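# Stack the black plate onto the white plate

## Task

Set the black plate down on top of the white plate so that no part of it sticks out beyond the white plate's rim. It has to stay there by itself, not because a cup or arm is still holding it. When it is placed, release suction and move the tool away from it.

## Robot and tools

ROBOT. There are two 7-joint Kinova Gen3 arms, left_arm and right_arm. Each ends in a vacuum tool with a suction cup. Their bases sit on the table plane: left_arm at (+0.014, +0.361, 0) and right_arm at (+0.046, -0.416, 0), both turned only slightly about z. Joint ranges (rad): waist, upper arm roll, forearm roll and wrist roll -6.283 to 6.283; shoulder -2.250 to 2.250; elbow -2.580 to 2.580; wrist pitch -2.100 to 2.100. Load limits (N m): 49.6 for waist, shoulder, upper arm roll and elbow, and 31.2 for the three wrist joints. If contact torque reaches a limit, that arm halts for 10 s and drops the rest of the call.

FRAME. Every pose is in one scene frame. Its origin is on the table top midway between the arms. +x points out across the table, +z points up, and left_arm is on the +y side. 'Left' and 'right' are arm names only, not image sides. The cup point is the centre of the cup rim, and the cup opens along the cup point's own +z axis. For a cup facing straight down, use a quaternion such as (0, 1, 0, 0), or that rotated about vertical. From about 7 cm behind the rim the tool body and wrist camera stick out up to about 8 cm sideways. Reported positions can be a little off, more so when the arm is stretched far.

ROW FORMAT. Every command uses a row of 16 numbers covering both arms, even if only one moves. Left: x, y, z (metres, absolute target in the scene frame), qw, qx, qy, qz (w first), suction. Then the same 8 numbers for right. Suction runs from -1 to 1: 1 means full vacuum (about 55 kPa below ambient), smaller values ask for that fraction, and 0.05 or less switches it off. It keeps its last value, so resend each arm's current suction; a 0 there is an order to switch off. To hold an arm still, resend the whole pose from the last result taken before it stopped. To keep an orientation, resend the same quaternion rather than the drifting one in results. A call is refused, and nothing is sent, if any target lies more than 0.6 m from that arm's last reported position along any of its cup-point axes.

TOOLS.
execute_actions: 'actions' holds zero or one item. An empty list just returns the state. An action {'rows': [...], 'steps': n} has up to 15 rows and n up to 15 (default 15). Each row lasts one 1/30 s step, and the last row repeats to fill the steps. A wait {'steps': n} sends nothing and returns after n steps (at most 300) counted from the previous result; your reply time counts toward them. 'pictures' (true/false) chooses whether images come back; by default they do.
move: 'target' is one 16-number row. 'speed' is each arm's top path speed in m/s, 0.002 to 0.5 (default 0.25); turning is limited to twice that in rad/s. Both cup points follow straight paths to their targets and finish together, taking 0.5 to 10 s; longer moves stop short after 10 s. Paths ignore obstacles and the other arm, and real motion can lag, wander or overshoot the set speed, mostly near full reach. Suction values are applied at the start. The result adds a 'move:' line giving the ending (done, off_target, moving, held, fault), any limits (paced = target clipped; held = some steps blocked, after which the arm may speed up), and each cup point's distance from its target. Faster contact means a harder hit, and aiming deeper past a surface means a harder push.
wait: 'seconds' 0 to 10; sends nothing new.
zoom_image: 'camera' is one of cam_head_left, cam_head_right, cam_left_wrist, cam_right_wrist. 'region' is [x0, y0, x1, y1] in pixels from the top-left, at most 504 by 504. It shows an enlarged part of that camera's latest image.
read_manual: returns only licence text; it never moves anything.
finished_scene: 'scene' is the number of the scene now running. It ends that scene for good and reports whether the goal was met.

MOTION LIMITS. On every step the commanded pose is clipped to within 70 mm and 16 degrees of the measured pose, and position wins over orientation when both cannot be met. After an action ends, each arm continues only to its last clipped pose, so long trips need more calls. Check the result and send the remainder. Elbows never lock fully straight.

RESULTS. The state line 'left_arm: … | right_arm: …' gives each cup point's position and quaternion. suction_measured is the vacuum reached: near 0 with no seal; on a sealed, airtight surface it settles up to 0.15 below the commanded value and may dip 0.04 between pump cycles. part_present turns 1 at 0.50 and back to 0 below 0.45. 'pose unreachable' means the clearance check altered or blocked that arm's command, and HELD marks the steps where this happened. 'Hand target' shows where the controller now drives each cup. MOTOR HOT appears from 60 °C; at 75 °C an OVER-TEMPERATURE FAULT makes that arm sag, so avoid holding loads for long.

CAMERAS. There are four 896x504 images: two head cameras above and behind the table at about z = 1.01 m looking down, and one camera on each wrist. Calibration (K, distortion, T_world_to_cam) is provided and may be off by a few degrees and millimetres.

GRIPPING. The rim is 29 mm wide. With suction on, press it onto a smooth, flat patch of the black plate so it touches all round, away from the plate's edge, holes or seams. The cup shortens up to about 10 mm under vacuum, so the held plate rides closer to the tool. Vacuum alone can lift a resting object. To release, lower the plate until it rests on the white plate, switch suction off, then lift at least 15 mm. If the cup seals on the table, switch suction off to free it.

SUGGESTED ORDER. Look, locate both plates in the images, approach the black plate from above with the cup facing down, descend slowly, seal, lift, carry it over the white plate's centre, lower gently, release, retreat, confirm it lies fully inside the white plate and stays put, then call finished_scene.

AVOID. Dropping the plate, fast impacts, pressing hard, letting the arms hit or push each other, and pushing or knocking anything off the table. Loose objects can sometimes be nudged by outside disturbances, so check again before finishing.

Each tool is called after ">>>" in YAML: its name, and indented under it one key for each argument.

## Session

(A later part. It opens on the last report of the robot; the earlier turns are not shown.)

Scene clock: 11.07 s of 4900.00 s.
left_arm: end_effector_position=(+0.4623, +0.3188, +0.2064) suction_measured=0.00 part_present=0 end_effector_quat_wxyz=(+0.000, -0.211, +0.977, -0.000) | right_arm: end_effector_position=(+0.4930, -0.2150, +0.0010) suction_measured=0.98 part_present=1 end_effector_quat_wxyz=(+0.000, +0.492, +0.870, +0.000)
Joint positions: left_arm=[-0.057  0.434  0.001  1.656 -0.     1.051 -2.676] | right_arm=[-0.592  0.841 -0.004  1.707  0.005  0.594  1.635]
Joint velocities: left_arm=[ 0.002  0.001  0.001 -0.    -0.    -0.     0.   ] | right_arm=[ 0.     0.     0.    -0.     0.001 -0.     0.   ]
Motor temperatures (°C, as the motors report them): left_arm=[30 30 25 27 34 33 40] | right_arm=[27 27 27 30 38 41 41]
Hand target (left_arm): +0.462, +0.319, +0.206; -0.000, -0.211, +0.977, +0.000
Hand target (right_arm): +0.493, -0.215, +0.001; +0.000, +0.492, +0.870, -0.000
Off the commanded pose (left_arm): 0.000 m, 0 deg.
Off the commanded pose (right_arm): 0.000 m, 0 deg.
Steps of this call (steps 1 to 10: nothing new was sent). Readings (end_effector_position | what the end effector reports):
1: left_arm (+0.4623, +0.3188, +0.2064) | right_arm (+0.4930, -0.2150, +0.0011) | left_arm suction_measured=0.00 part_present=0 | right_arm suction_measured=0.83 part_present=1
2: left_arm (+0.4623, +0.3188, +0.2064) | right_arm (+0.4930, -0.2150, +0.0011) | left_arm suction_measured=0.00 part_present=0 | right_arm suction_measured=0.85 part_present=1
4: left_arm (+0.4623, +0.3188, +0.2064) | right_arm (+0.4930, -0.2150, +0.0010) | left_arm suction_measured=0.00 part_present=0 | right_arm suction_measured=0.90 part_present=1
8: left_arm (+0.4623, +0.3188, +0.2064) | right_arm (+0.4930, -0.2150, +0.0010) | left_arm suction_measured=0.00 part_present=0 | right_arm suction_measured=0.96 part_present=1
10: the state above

>>> move:
  target: [0.4623,0.3188,0.2064,0,-0.211,0.977,0,0,0.485,-0.17,0.06,0,0.35,0.937,0,1]
  speed: 0.12

>>> move:
  target: [0.4623,0.3188,0.2064,0,-0.211,0.977,0,0,0.44,-0.017,0.03,0,-0.225,0.974,0,1]
  speed: 0.25

>>> zoom_image:
  camera: "cam_head_left"
  region: [410, 210, 510, 280]

>>> zoom_image:
  camera: "cam_head_right"
  region: [410, 210, 510, 280]

Scene clock: 13.63 s of 4900.00 s.
left_arm: end_effector_position=(+0.4623, +0.3188, +0.2064) suction_measured=0.00 part_present=0 end_effector_quat_wxyz=(+0.000, -0.211, +0.977, -0.000) | right_arm: end_effector_position=(+0.4850, -0.1701, +0.0599) suction_measured=0.98 part_present=1 end_effector_quat_wxyz=(-0.000, +0.350, +0.937, -0.000)
Joint positions: left_arm=[-0.057  0.434  0.001  1.656 -0.     1.051 -2.676] | right_arm=[-0.629  0.752 -0.083  1.632  0.082  0.761  1.8  ]
Joint velocities: left_arm=[-0.003 -0.    -0.     0.     0.001  0.     0.   ] | right_arm=[ 0.001 -0.002  0.001 -0.002 -0.     0.001 -0.   ]
Motor temperatures (°C, as the motors report them): left_arm=[30 30 25 27 34 33 40] | right_arm=[27 27 27 30 38 41 41]
Hand target (left_arm): +0.462, +0.319, +0.206; -0.000, -0.211, +0.977, -0.000
Hand target (right_arm): +0.485, -0.170, +0.060; -0.000, +0.350, +0.937, -0.000
Off the commanded pose (left_arm): 0.000 m, 0 deg.
Off the commanded pose (right_arm): 0.000 m, 0 deg.
move: done
camera_calibration (this result's frames):
cam_left_wrist: T_world_to_cam=[[0.424056, -0.904456, -0.0462043, 0.109766], [-0.84286, -0.412812, 0.345216, 0.459552], [-0.331306, -0.107447, -0.937385, 0.475055], [0, 0, 0, 1]] pos_world=[0.49818, 0.34003, 0.291737]
cam_right_wrist: T_world_to_cam=[[-0.614943, -0.788465, 0.0129661, 0.169051], [-0.726196, 0.572634, 0.380434, 0.435329], [-0.307384, 0.22453, -0.924717, 0.34223], [0, 0, 0, 1]] pos_world=[0.525287, -0.192834, 0.14866]

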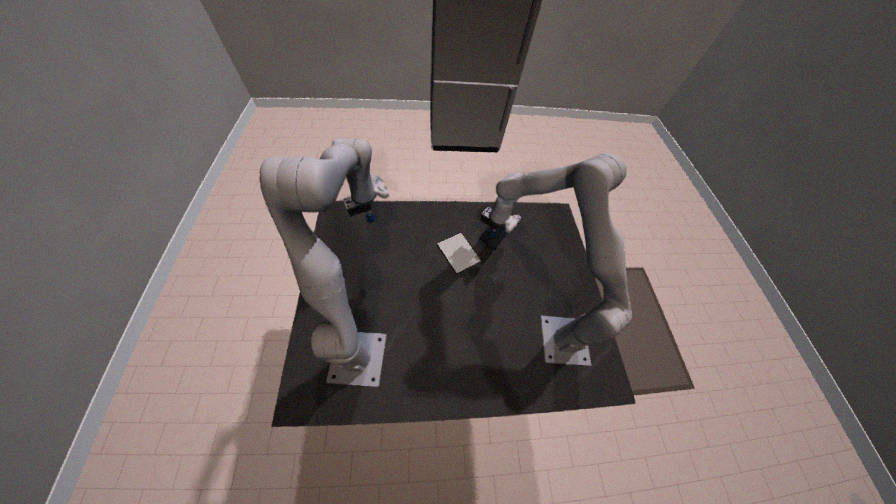

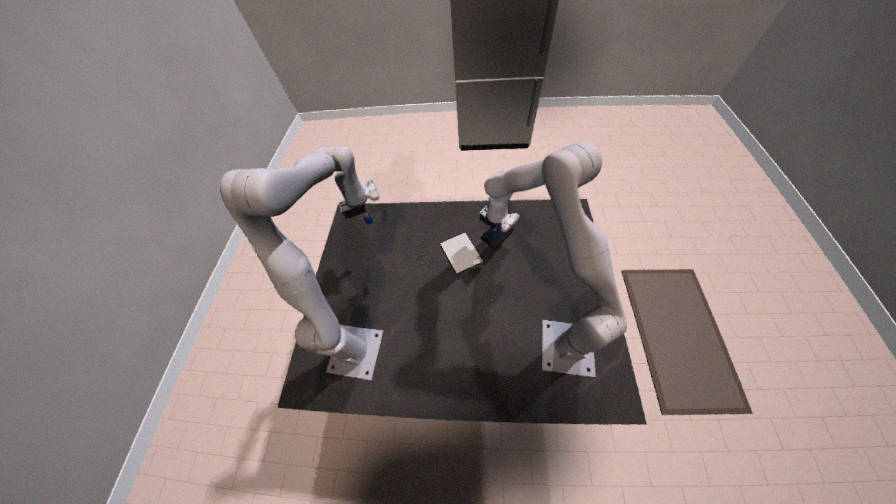

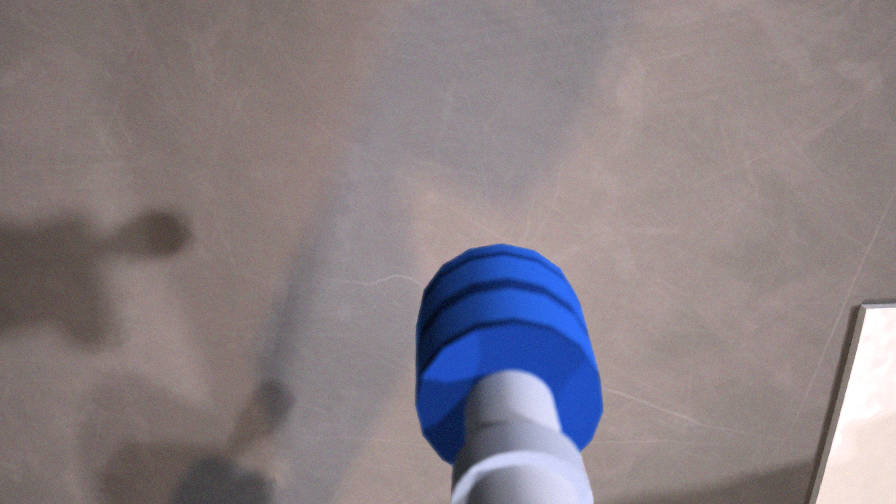

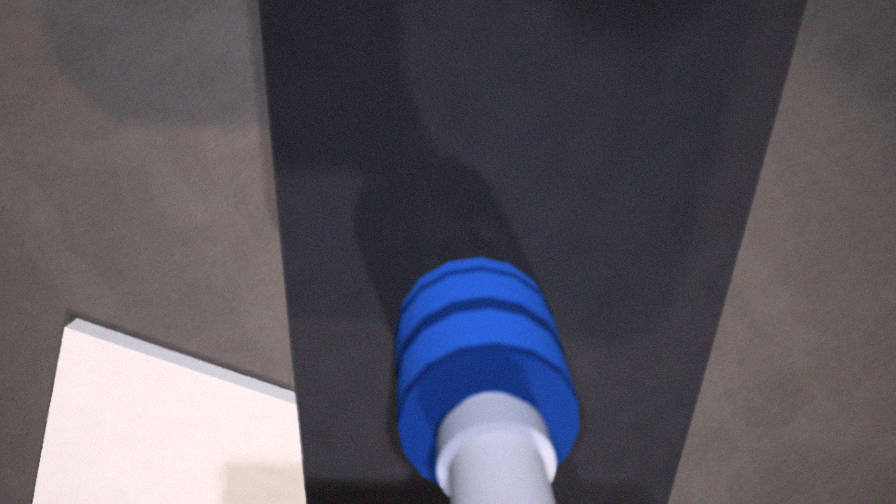

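Scene clock: 16.33 s of 4900.00 s.
left_arm: end_effector_position=(+0.4623, +0.3188, +0.2064) suction_measured=0.00 part_present=0 end_effector_quat_wxyz=(+0.000, -0.211, +0.977, -0.000) | right_arm: end_effector_position=(+0.4399, -0.0175, +0.0303) suction_measured=0.99 part_present=1 end_effector_quat_wxyz=(-0.000, -0.225, +0.974, -0.000)
Joint positions: left_arm=[-0.057  0.434  0.001  1.656 -0.     1.051 -2.676] | right_arm=[-0.762  0.922 -0.356  1.409  0.37   0.877  2.492]
Joint velocities: left_arm=[-0.  0. -0.  0.  0.  0. -0.] | right_arm=[-0.001  0.004  0.    -0.003  0.     0.001  0.   ]
Motor temperatures (°C, as the motors report them): left_arm=[30 30 25 27 34 33 40] | right_arm=[27 27 27 30 38 41 41]
Hand target (left_arm): +0.462, +0.319, +0.206; -0.000, -0.211, +0.977, +0.000
Hand target (right_arm): +0.440, -0.017, +0.030; -0.000, -0.225, +0.974, -0.000
Off the commanded pose (left_arm): 0.000 m, 0 deg.
Off the commanded pose (right_arm): 0.001 m, 0 deg.
move: done
camera_calibration (this result's frames):
cam_left_wrist: T_world_to_cam=[[0.424057, -0.904456, -0.0462042, 0.109765], [-0.842859, -0.412813, 0.345216, 0.459552], [-0.331306, -0.107448, -0.937385, 0.475055], [0, 0, 0, 1]] pos_world=[0.49818, 0.34003, 0.291737]
cam_right_wrist: T_world_to_cam=[[0.484943, -0.874449, 0.0129977, -0.223312], [-0.810972, -0.444078, 0.380945, 0.345944], [-0.327345, -0.195278, -0.924506, 0.268212], [0, 0, 0, 1]] pos_world=[0.476643, 0.0107272, 0.11908]

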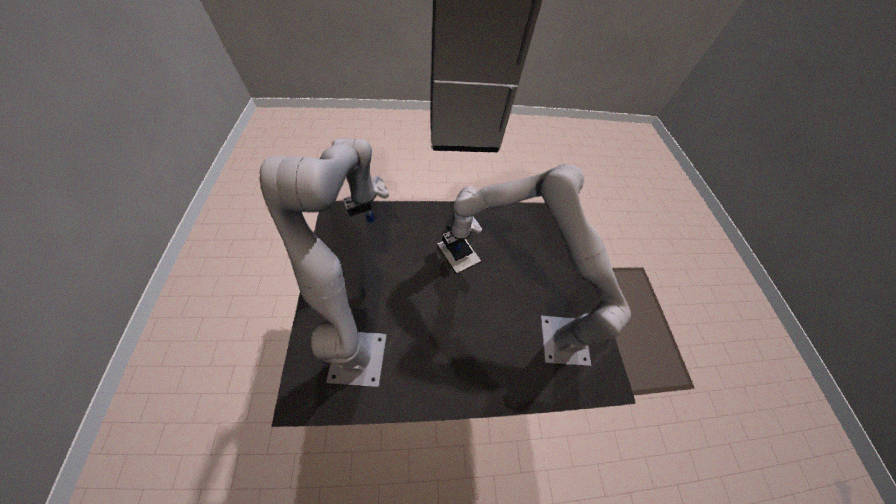

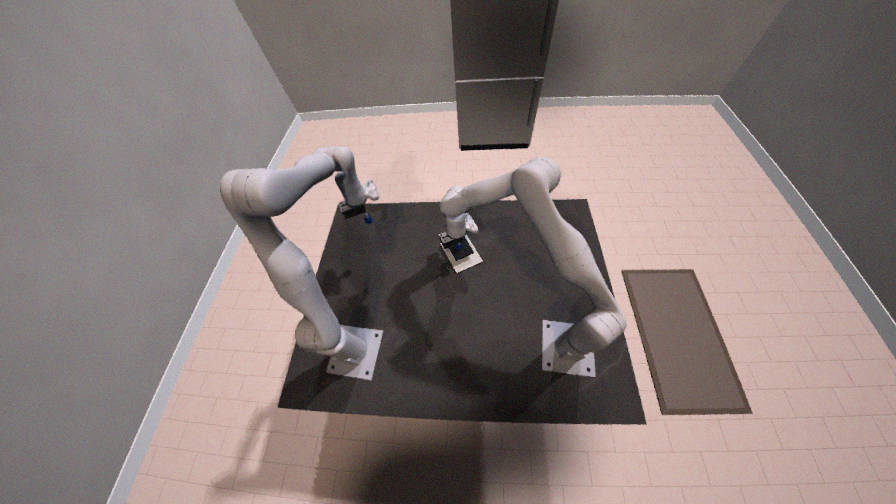

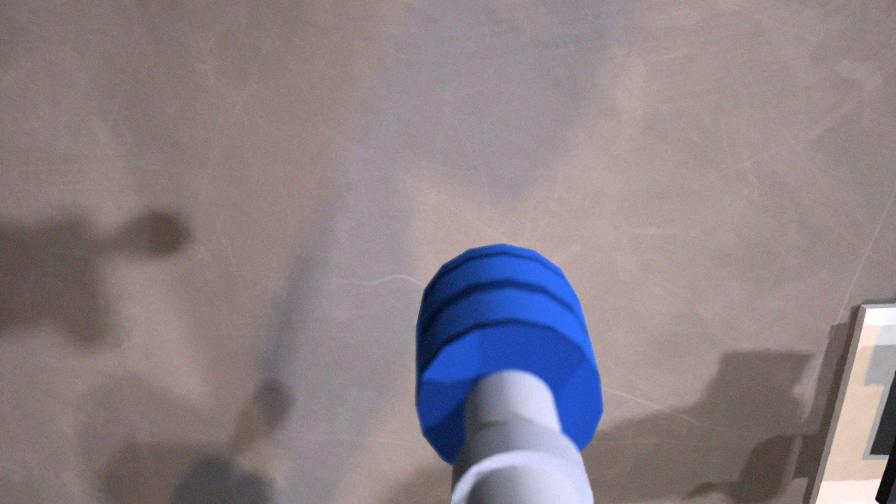

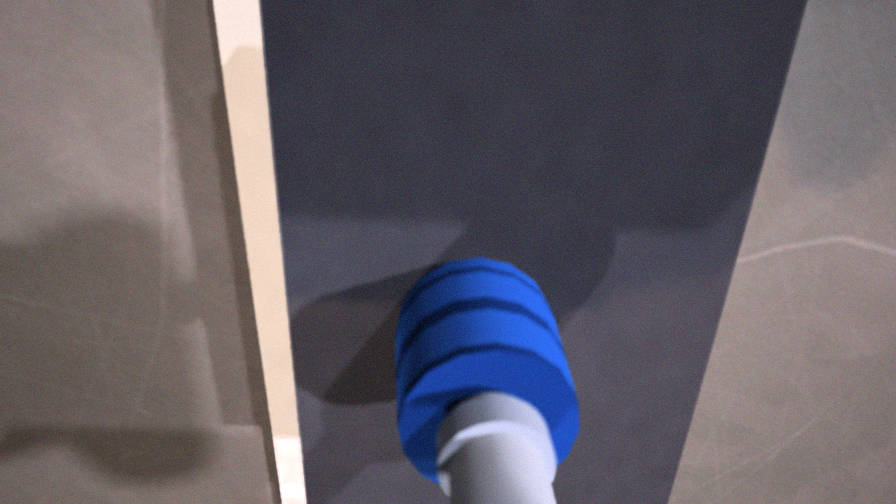

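Region (410, 210, 510, 280) of cam_head_left's 896x504 image, scaled by 5.040, with more detail than that image has; it fills the top 353 rows of this view, and the rest is white.

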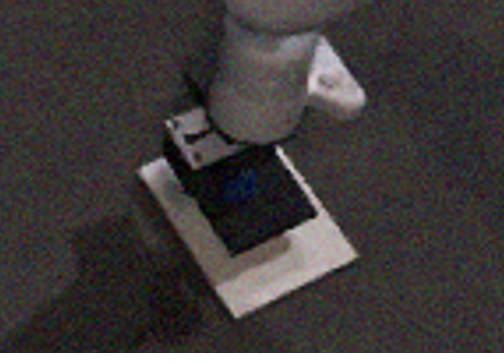

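Region (410, 210, 510, 280) of cam_head_right's 896x504 image, scaled by 5.040, with more detail than that image has; it fills the top 353 rows of this view, and the rest is white.

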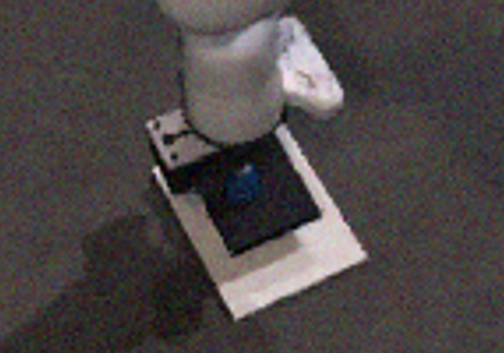

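>>> move:
  target: [0.4623,0.3188,0.2064,0,-0.211,0.977,0,0,0.44,-0.017,0.014,0,-0.225,0.974,0,1]
  speed: 0.04

>>> zoom_image:
  camera: "cam_head_right"
  region: [410, 210, 510, 280]

Scene clock: 17.63 s of 4900.00 s.
left_arm: end_effector_position=(+0.4623, +0.3188, +0.2064) suction_measured=0.00 part_present=0 end_effector_quat_wxyz=(+0.000, -0.211, +0.977, -0.000) | right_arm: end_effector_position=(+0.4401, -0.0170, +0.0142) suction_measured=0.98 part_present=1 end_effector_quat_wxyz=(+0.000, -0.225, +0.974, +0.000)
Joint positions: left_arm=[-0.057  0.434  0.001  1.656 -0.     1.051 -2.676] | right_arm=[-0.766  0.948 -0.348  1.414  0.379  0.845  2.484]
Joint velocities: left_arm=[-0.     0.001  0.001 -0.002 -0.    -0.     0.001] | right_arm=[-0.001  0.002 -0.     0.001  0.    -0.001 -0.   ]
Motor temperatures (°C, as the motors report them): left_arm=[30 30 25 27 34 33 40] | right_arm=[27 27 27 30 38 41 41]
Hand target (left_arm): +0.462, +0.319, +0.206; -0.000, -0.211, +0.977, +0.000
Hand target (right_arm): +0.440, -0.017, +0.014; -0.000, -0.225, +0.974, -0.000
Off the commanded pose (left_arm): 0.000 m, 0 deg.
Off the commanded pose (right_arm): 0.000 m, 0 deg.
move: done
camera_calibration (this result's frames):
cam_left_wrist: T_world_to_cam=[[0.424057, -0.904456, -0.0462045, 0.109766], [-0.842859, -0.412812, 0.345216, 0.459552], [-0.331306, -0.107447, -0.937385, 0.475055], [0, 0, 0, 1]] pos_world=[0.49818, 0.34003, 0.291737]
cam_right_wrist: T_world_to_cam=[[0.484544, -0.874678, 0.0124536, -0.222628], [-0.811372, -0.444062, 0.380111, 0.352612], [-0.326944, -0.194285, -0.924857, 0.253262], [0, 0, 0, 1]] pos_world=[0.476775, 0.0110587, 0.102972]

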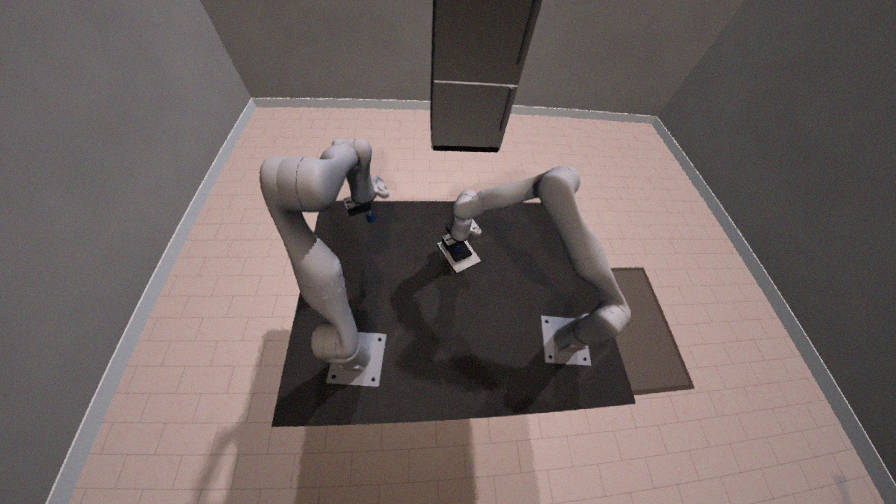

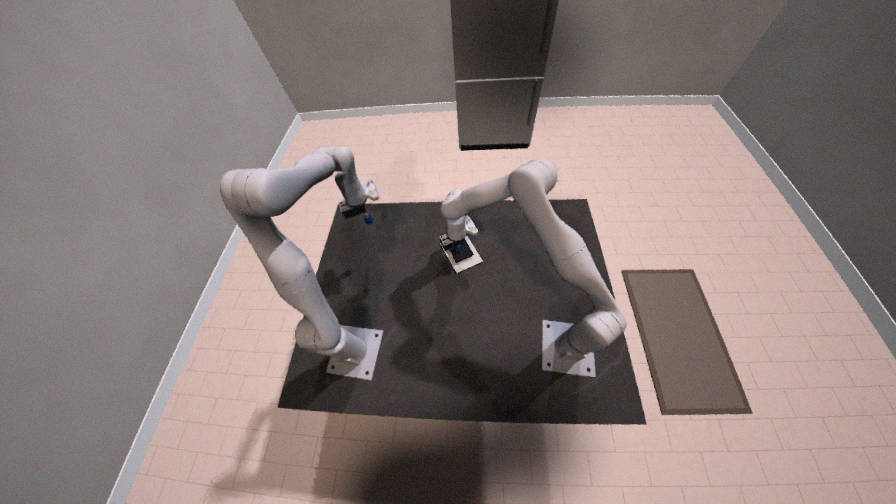

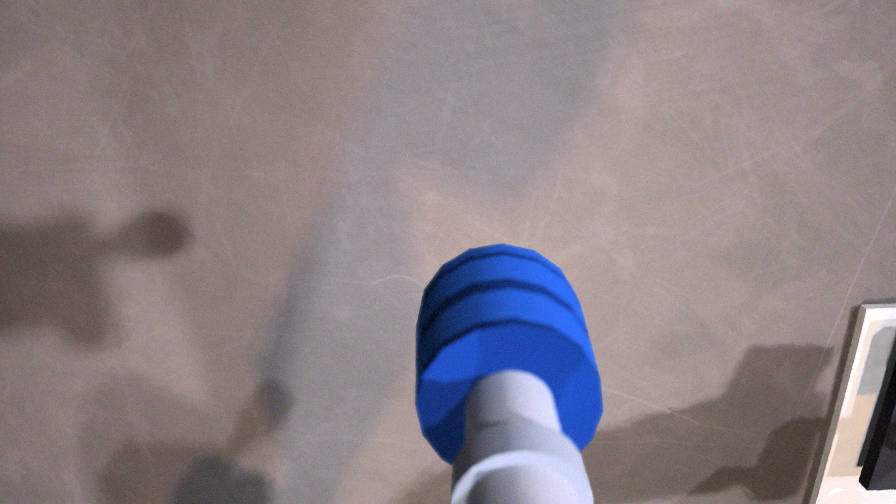

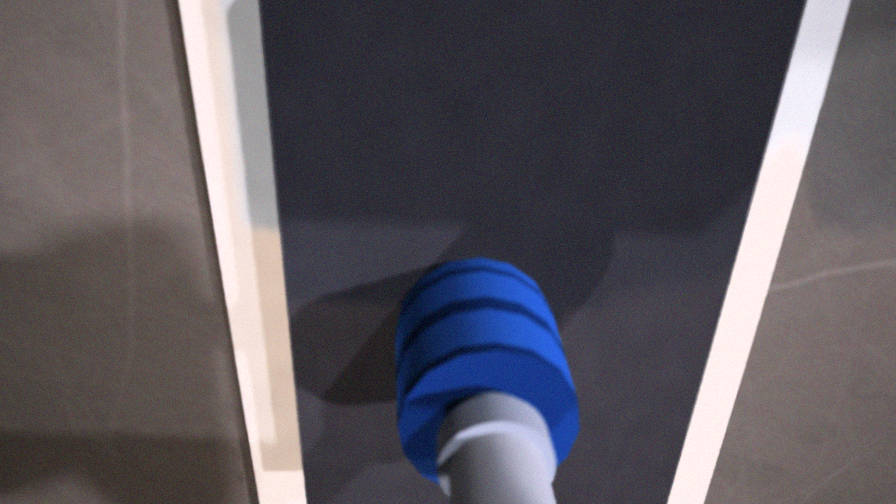

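Region (410, 210, 510, 280) of cam_head_right's 896x504 image, scaled by 5.040, with more detail than that image has; it fills the top 353 rows of this view, and the rest is white.

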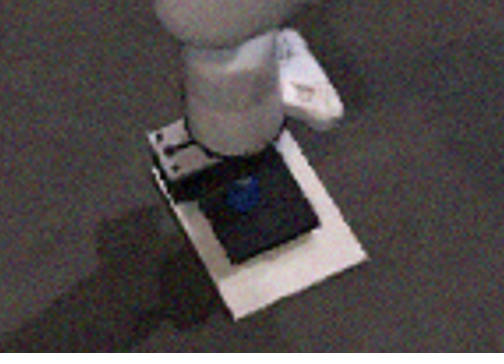

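>>> move:
  target: [0.4623,0.3188,0.2064,0,-0.211,0.977,0,0,0.44,-0.017,0.007,0,-0.225,0.974,0,1]
  speed: 0.02

>>> execute_actions:
  actions:
    - {"rows":[[0.4623,0.3188,0.2064,0,-0.211,0.977,0,0,0.44,-0.017,0.007,0,-0.225,0.974,0,0]],"steps":12}
  pictures: false

>>> move:
  target: [0.4623,0.3188,0.2064,0,-0.211,0.977,0,0,0.44,-0.15,0.15,0,-0.225,0.974,0,0]
  speed: 0.15

>>> zoom_image:
  camera: "cam_head_left"
  region: [410, 210, 510, 280]

Scene clock: 19.37 s of 4900.00 s.
left_arm: end_effector_position=(+0.4623, +0.3188, +0.2064) suction_measured=0.00 part_present=0 end_effector_quat_wxyz=(+0.000, -0.211, +0.977, -0.000) | right_arm: end_effector_position=(+0.4400, -0.0170, +0.0071) suction_measured=0.99 part_present=1 end_effector_quat_wxyz=(+0.000, -0.225, +0.974, +0.000)
Joint positions: left_arm=[-0.057  0.434  0.001  1.656 -0.     1.051 -2.676] | right_arm=[-0.768  0.96  -0.344  1.416  0.383  0.832  2.481]
Joint velocities: left_arm=[ 0.001 -0.001 -0.001  0.001 -0.001 -0.    -0.   ] | right_arm=[-0.001  0.001 -0.    -0.    -0.002  0.001  0.   ]
Motor temperatures (°C, as the motors report them): left_arm=[30 30 25 27 34 33 40] | right_arm=[27 27 27 30 38 41 41]
Hand target (left_arm): +0.462, +0.319, +0.206; -0.000, -0.211, +0.977, +0.000
Hand target (right_arm): +0.440, -0.017, +0.007; -0.000, -0.225, +0.974, -0.000
Off the commanded pose (left_arm): 0.000 m, 0 deg.
Off the commanded pose (right_arm): 0.000 m, 0 deg.
move: done
camera_calibration (this result's frames):
cam_left_wrist: T_world_to_cam=[[0.424057, -0.904456, -0.0462043, 0.109765], [-0.842859, -0.412812, 0.345216, 0.459552], [-0.331306, -0.107447, -0.937385, 0.475055], [0, 0, 0, 1]] pos_world=[0.49818, 0.34003, 0.291737]
cam_right_wrist: T_world_to_cam=[[0.484644, -0.874623, 0.0124621, -0.222556], [-0.81128, -0.444126, 0.380232, 0.355244], [-0.327025, -0.194387, -0.924807, 0.246734], [0, 0, 0, 1]] pos_world=[0.47675, 0.0110825, 0.0958796]

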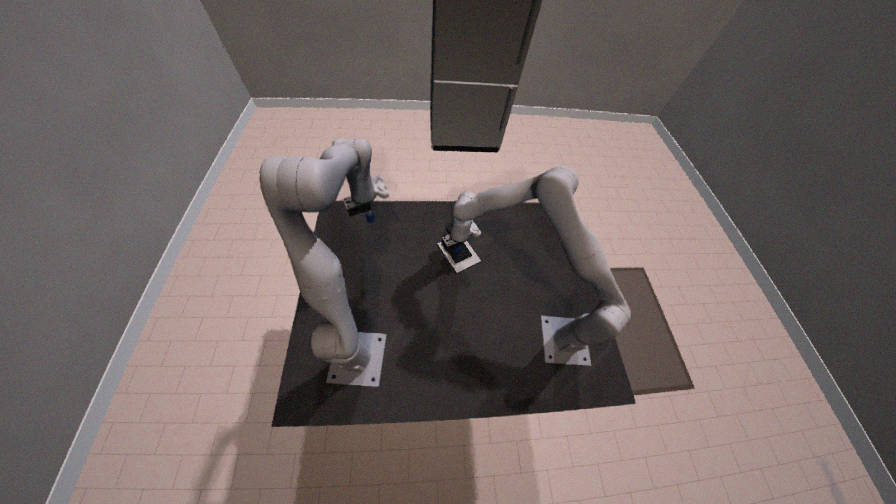

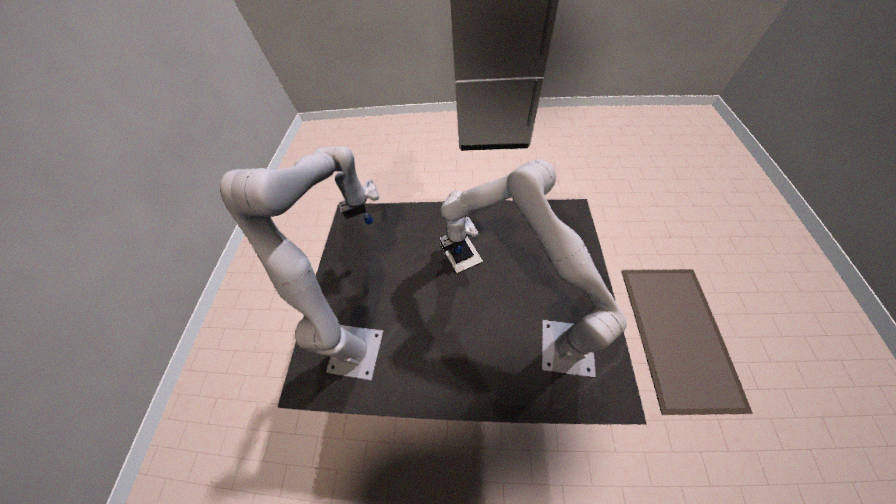

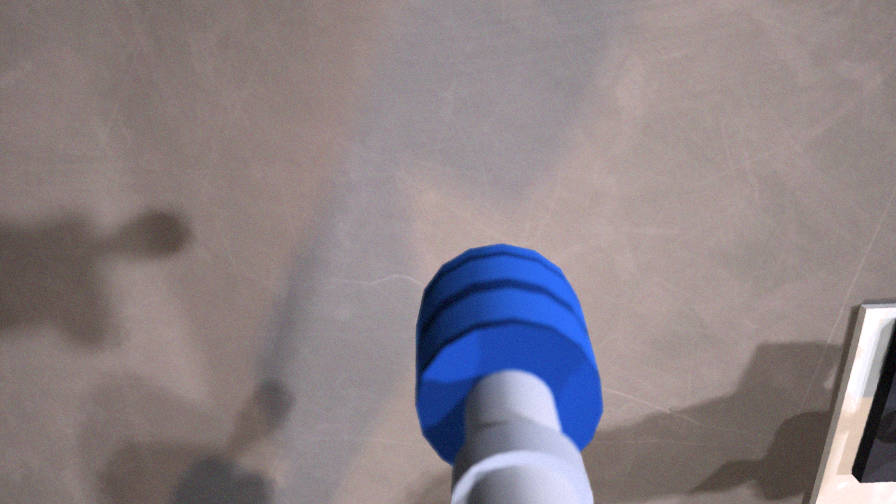

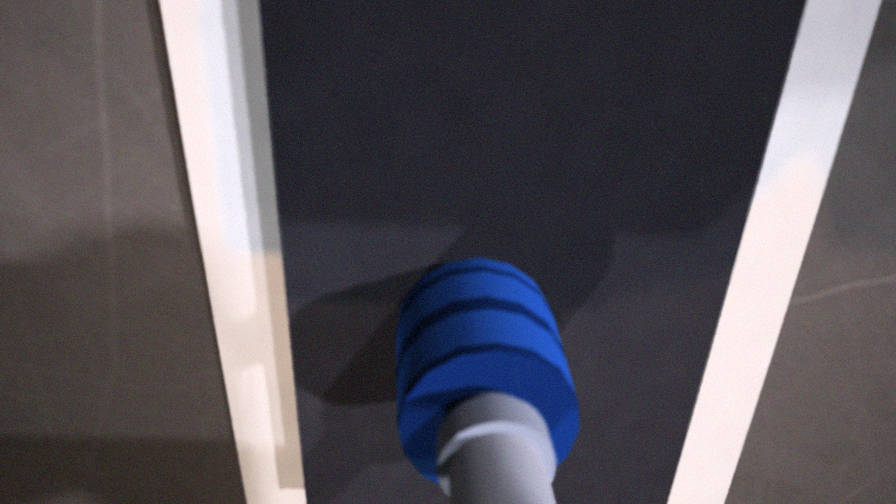

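Scene clock: 19.77 s of 4900.00 s.
left_arm: end_effector_position=(+0.4623, +0.3188, +0.2064) suction_measured=0.00 part_present=0 end_effector_quat_wxyz=(+0.000, -0.211, +0.977, -0.000) | right_arm: end_effector_position=(+0.4405, -0.0166, +0.0087) suction_measured=0.00 part_present=0 end_effector_quat_wxyz=(+0.001, -0.225, +0.974, +0.000)
Joint positions: left_arm=[-0.057  0.434  0.001  1.656 -0.     1.051 -2.676] | right_arm=[-0.768  0.957 -0.345  1.415  0.383  0.833  2.481]
Joint velocities: left_arm=[ 0.001 -0.    -0.001  0.001 -0.     0.001 -0.   ] | right_arm=[-0.    -0.001 -0.001  0.    -0.     0.001  0.   ]
Motor temperatures (°C, as the motors report them): left_arm=[30 30 25 27 34 33 40] | right_arm=[27 27 27 30 38 41 41]
Hand target (left_arm): +0.462, +0.319, +0.206; -0.000, -0.211, +0.977, +0.000
Hand target (right_arm): +0.440, -0.017, +0.007; -0.000, -0.225, +0.974, -0.000
Off the commanded pose (left_arm): 0.000 m, 0 deg.
Off the commanded pose (right_arm): 0.002 m, 0 deg.
Steps of this call (steps 1 to 12: all 12 steps of this action). Readings (end_effector_position | what the end effector reports):
1: left_arm (+0.4623, +0.3188, +0.2064) | right_arm (+0.4400, -0.0170, +0.0070) | left_arm suction_measured=0.00 part_present=0 | right_arm suction_measured=0.33 part_present=0
2: left_arm (+0.4623, +0.3188, +0.2064) | right_arm (+0.4401, -0.0169, +0.0072) | left_arm suction_measured=0.00 part_present=0 | right_arm suction_measured=0.00 part_present=0
4: left_arm (+0.4623, +0.3188, +0.2064) | right_arm (+0.4405, -0.0165, +0.0082) | left_arm suction_measured=0.00 part_present=0 | right_arm suction_measured=0.00 part_present=0
8: left_arm (+0.4623, +0.3188, +0.2064) | right_arm (+0.4405, -0.0166, +0.0086) | left_arm suction_measured=0.00 part_present=0 | right_arm suction_measured=0.00 part_present=0
12: the state above

Scene clock: 21.73 s of 4900.00 s.
left_arm: end_effector_position=(+0.4623, +0.3188, +0.2064) suction_measured=0.00 part_present=0 end_effector_quat_wxyz=(+0.000, -0.211, +0.977, -0.000) | right_arm: end_effector_position=(+0.4402, -0.1494, +0.1499) suction_measured=0.00 part_present=0 end_effector_quat_wxyz=(+0.000, -0.226, +0.974, +0.000)
Joint positions: left_arm=[-0.057  0.434  0.001  1.656 -0.     1.051 -2.676] | right_arm=[-0.491  0.591 -0.425  1.641  0.282  0.97   2.706]
Joint velocities: left_arm=[ 0.001  0.     0.001 -0.001  0.001 -0.001  0.   ] | right_arm=[ 0.004 -0.003  0.001  0.001 -0.001 -0.002  0.001]
Motor temperatures (°C, as the motors report them): left_arm=[30 30 25 27 34 33 40] | right_arm=[27 27 27 30 38 41 41]
Hand target (left_arm): +0.462, +0.319, +0.206; -0.000, -0.211, +0.977, +0.000
Hand target (right_arm): +0.440, -0.150, +0.150; +0.000, -0.226, +0.974, +0.000
Off the commanded pose (left_arm): 0.000 m, 0 deg.
Off the commanded pose (right_arm): 0.001 m, 0 deg.
move: done
camera_calibration (this result's frames):
cam_left_wrist: T_world_to_cam=[[0.424057, -0.904456, -0.0462045, 0.109766], [-0.842859, -0.412812, 0.345216, 0.459552], [-0.331306, -0.107447, -0.937385, 0.475055], [0, 0, 0, 1]] pos_world=[0.49818, 0.34003, 0.291737]
cam_right_wrist: T_world_to_cam=[[0.485798, -0.873987, 0.012131, -0.340603], [-0.810739, -0.445369, 0.379931, 0.241873], [-0.326652, -0.194405, -0.924935, 0.352969], [0, 0, 0, 1]] pos_world=[0.476858, -0.121341, 0.238711]

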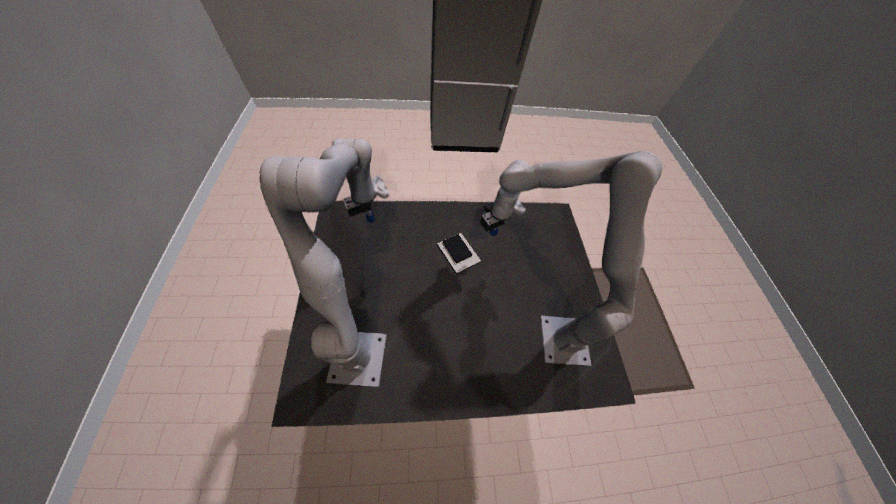

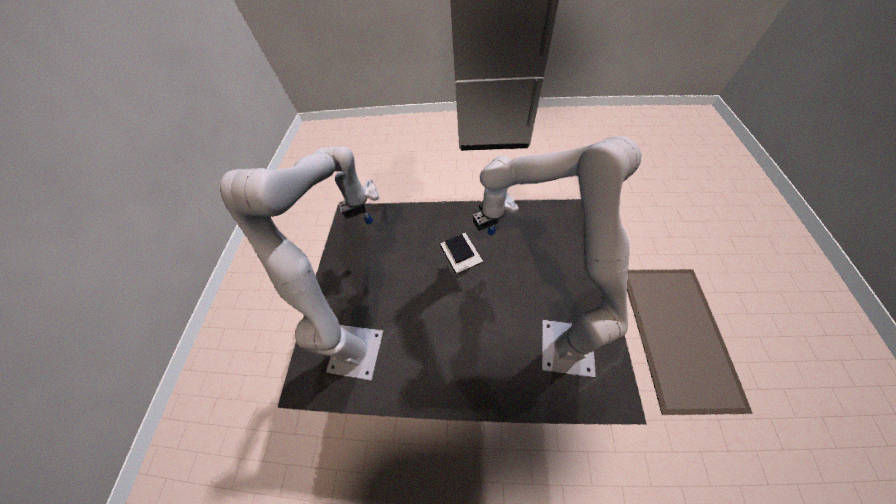

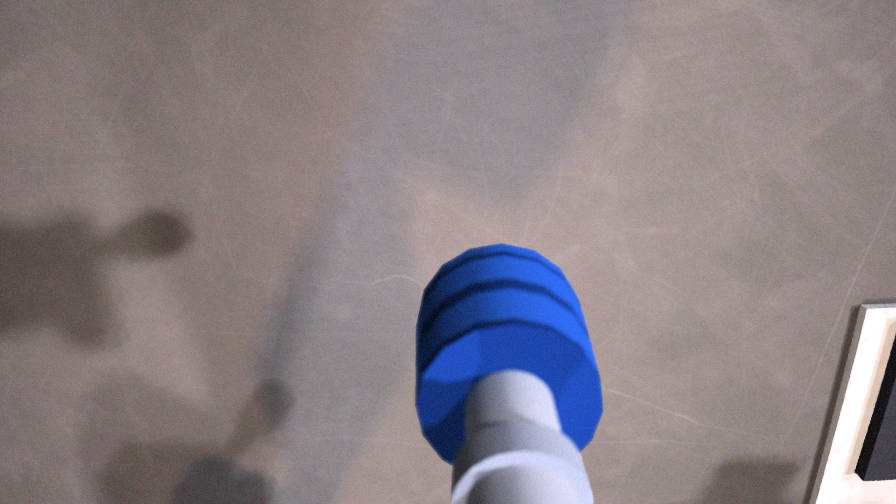

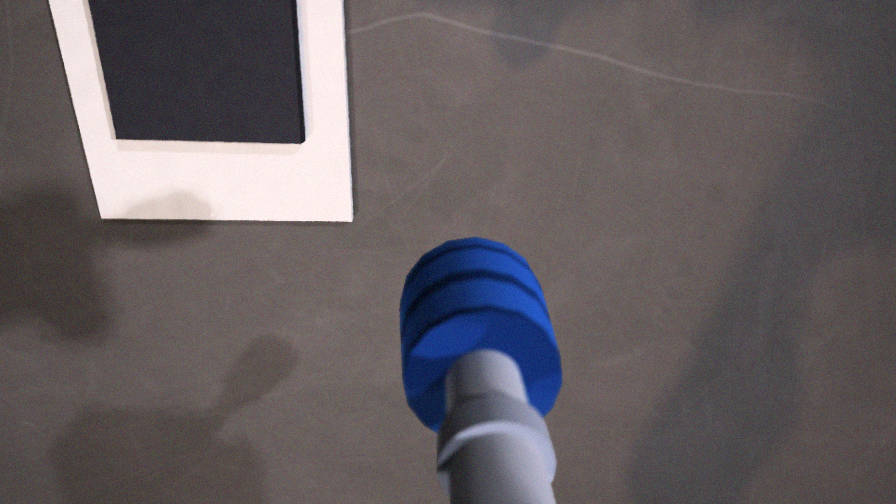

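Region (410, 210, 510, 280) of cam_head_left's 896x504 image, scaled by 5.040, with more detail than that image has; it fills the top 353 rows of this view, and the rest is white.

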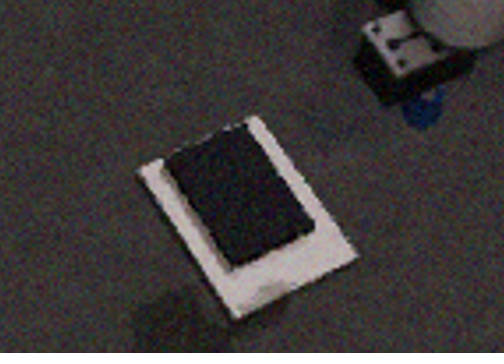

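>>> move:
  target: [0.4623,0.3188,0.2064,0,-0.211,0.977,0,0,0.46,-0.06,0.17,0,-0.225,0.974,0,0]
  speed: 0.2

Scene clock: 23.47 s of 4900.00 s.
left_arm: end_effector_position=(+0.4623, +0.3188, +0.2064) suction_measured=0.00 part_present=0 end_effector_quat_wxyz=(+0.000, -0.211, +0.977, -0.000) | right_arm: end_effector_position=(+0.4603, -0.0604, +0.1703) suction_measured=0.00 part_present=0 end_effector_quat_wxyz=(+0.000, -0.225, +0.974, +0.000)
Joint positions: left_arm=[-0.057  0.434  0.001  1.656 -0.     1.051 -2.676] | right_arm=[-0.646  0.706 -0.416  1.341  0.291  1.153  2.626]
Joint velocities: left_arm=[ 0.001 -0.001  0.     0.001  0.001 -0.001 -0.   ] | right_arm=[-0.006  0.009 -0.002 -0.002  0.001  0.001 -0.001]
Motor temperatures (°C, as the motors report them): left_arm=[30 30 25 27 34 33 40] | right_arm=[27 27 27 30 38 41 41]
Hand target (left_arm): +0.462, +0.319, +0.206; -0.000, -0.211, +0.977, +0.000
Hand target (right_arm): +0.460, -0.060, +0.170; -0.000, -0.225, +0.974, -0.000
Off the commanded pose (left_arm): 0.000 m, 0 deg.
Off the commanded pose (right_arm): 0.001 m, 0 deg.
move: done
camera_calibration (this result's frames):
cam_left_wrist: T_world_to_cam=[[0.424057, -0.904456, -0.0462045, 0.109766], [-0.842859, -0.412812, 0.345216, 0.459552], [-0.331306, -0.107447, -0.937385, 0.475055], [0, 0, 0, 1]] pos_world=[0.49818, 0.34003, 0.291737]
cam_right_wrist: T_world_to_cam=[[0.484298, -0.874814, 0.0125069, -0.272254], [-0.811549, -0.443842, 0.379991, 0.290548], [-0.32687, -0.194179, -0.924906, 0.39587], [0, 0, 0, 1]] pos_world=[0.497044, -0.0323449, 0.259141]

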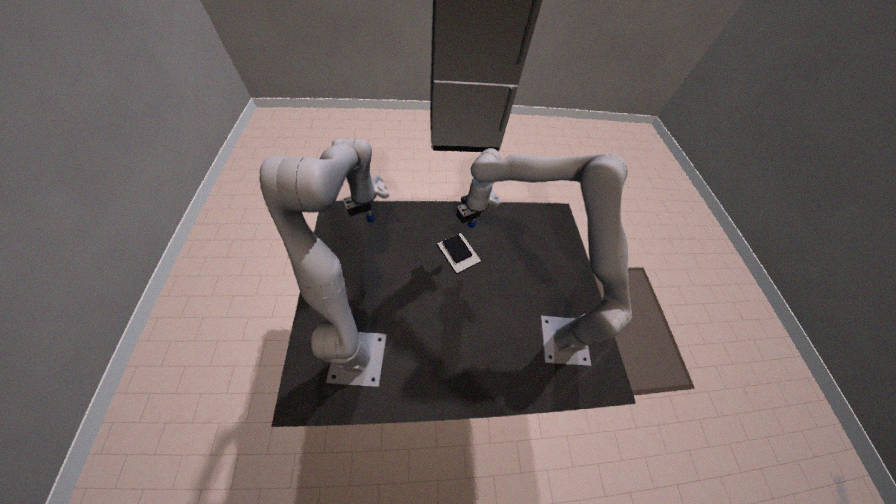

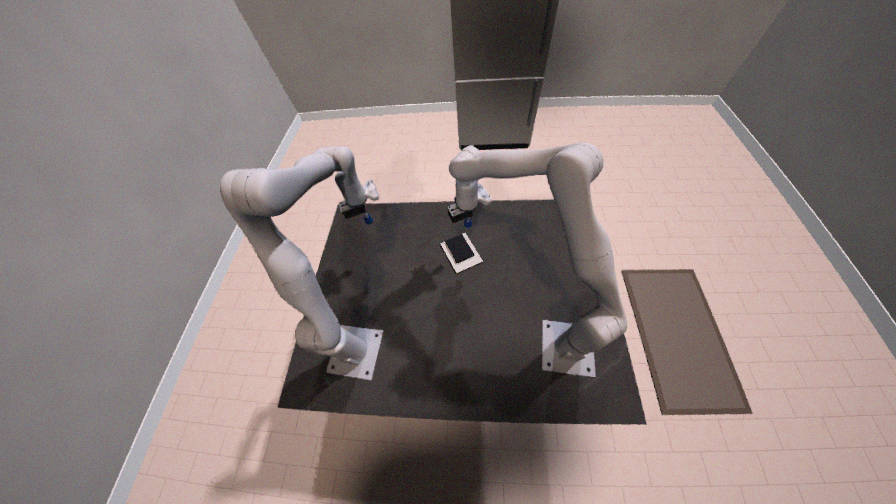

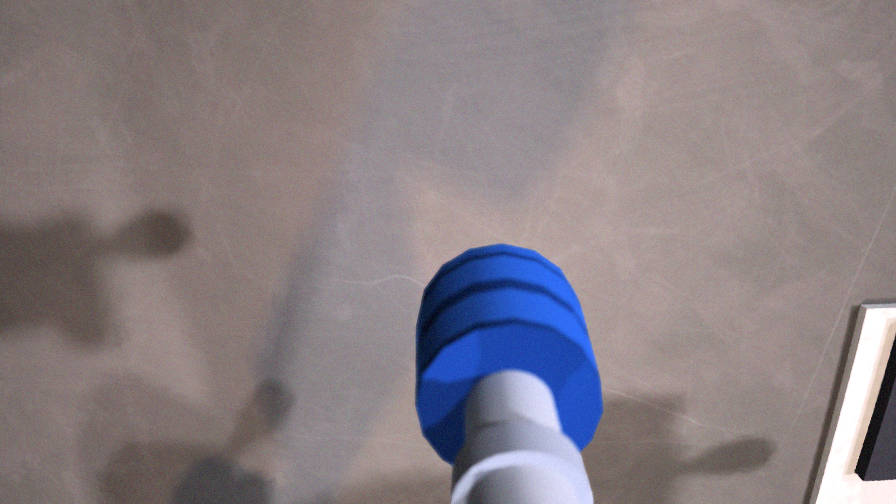

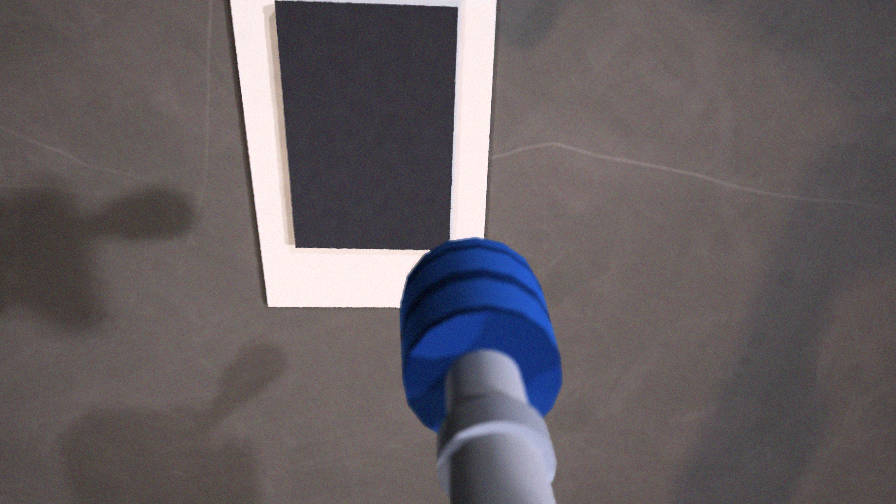

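>>> finished_scene:
  scene: 2

The scene is finished: the task was done.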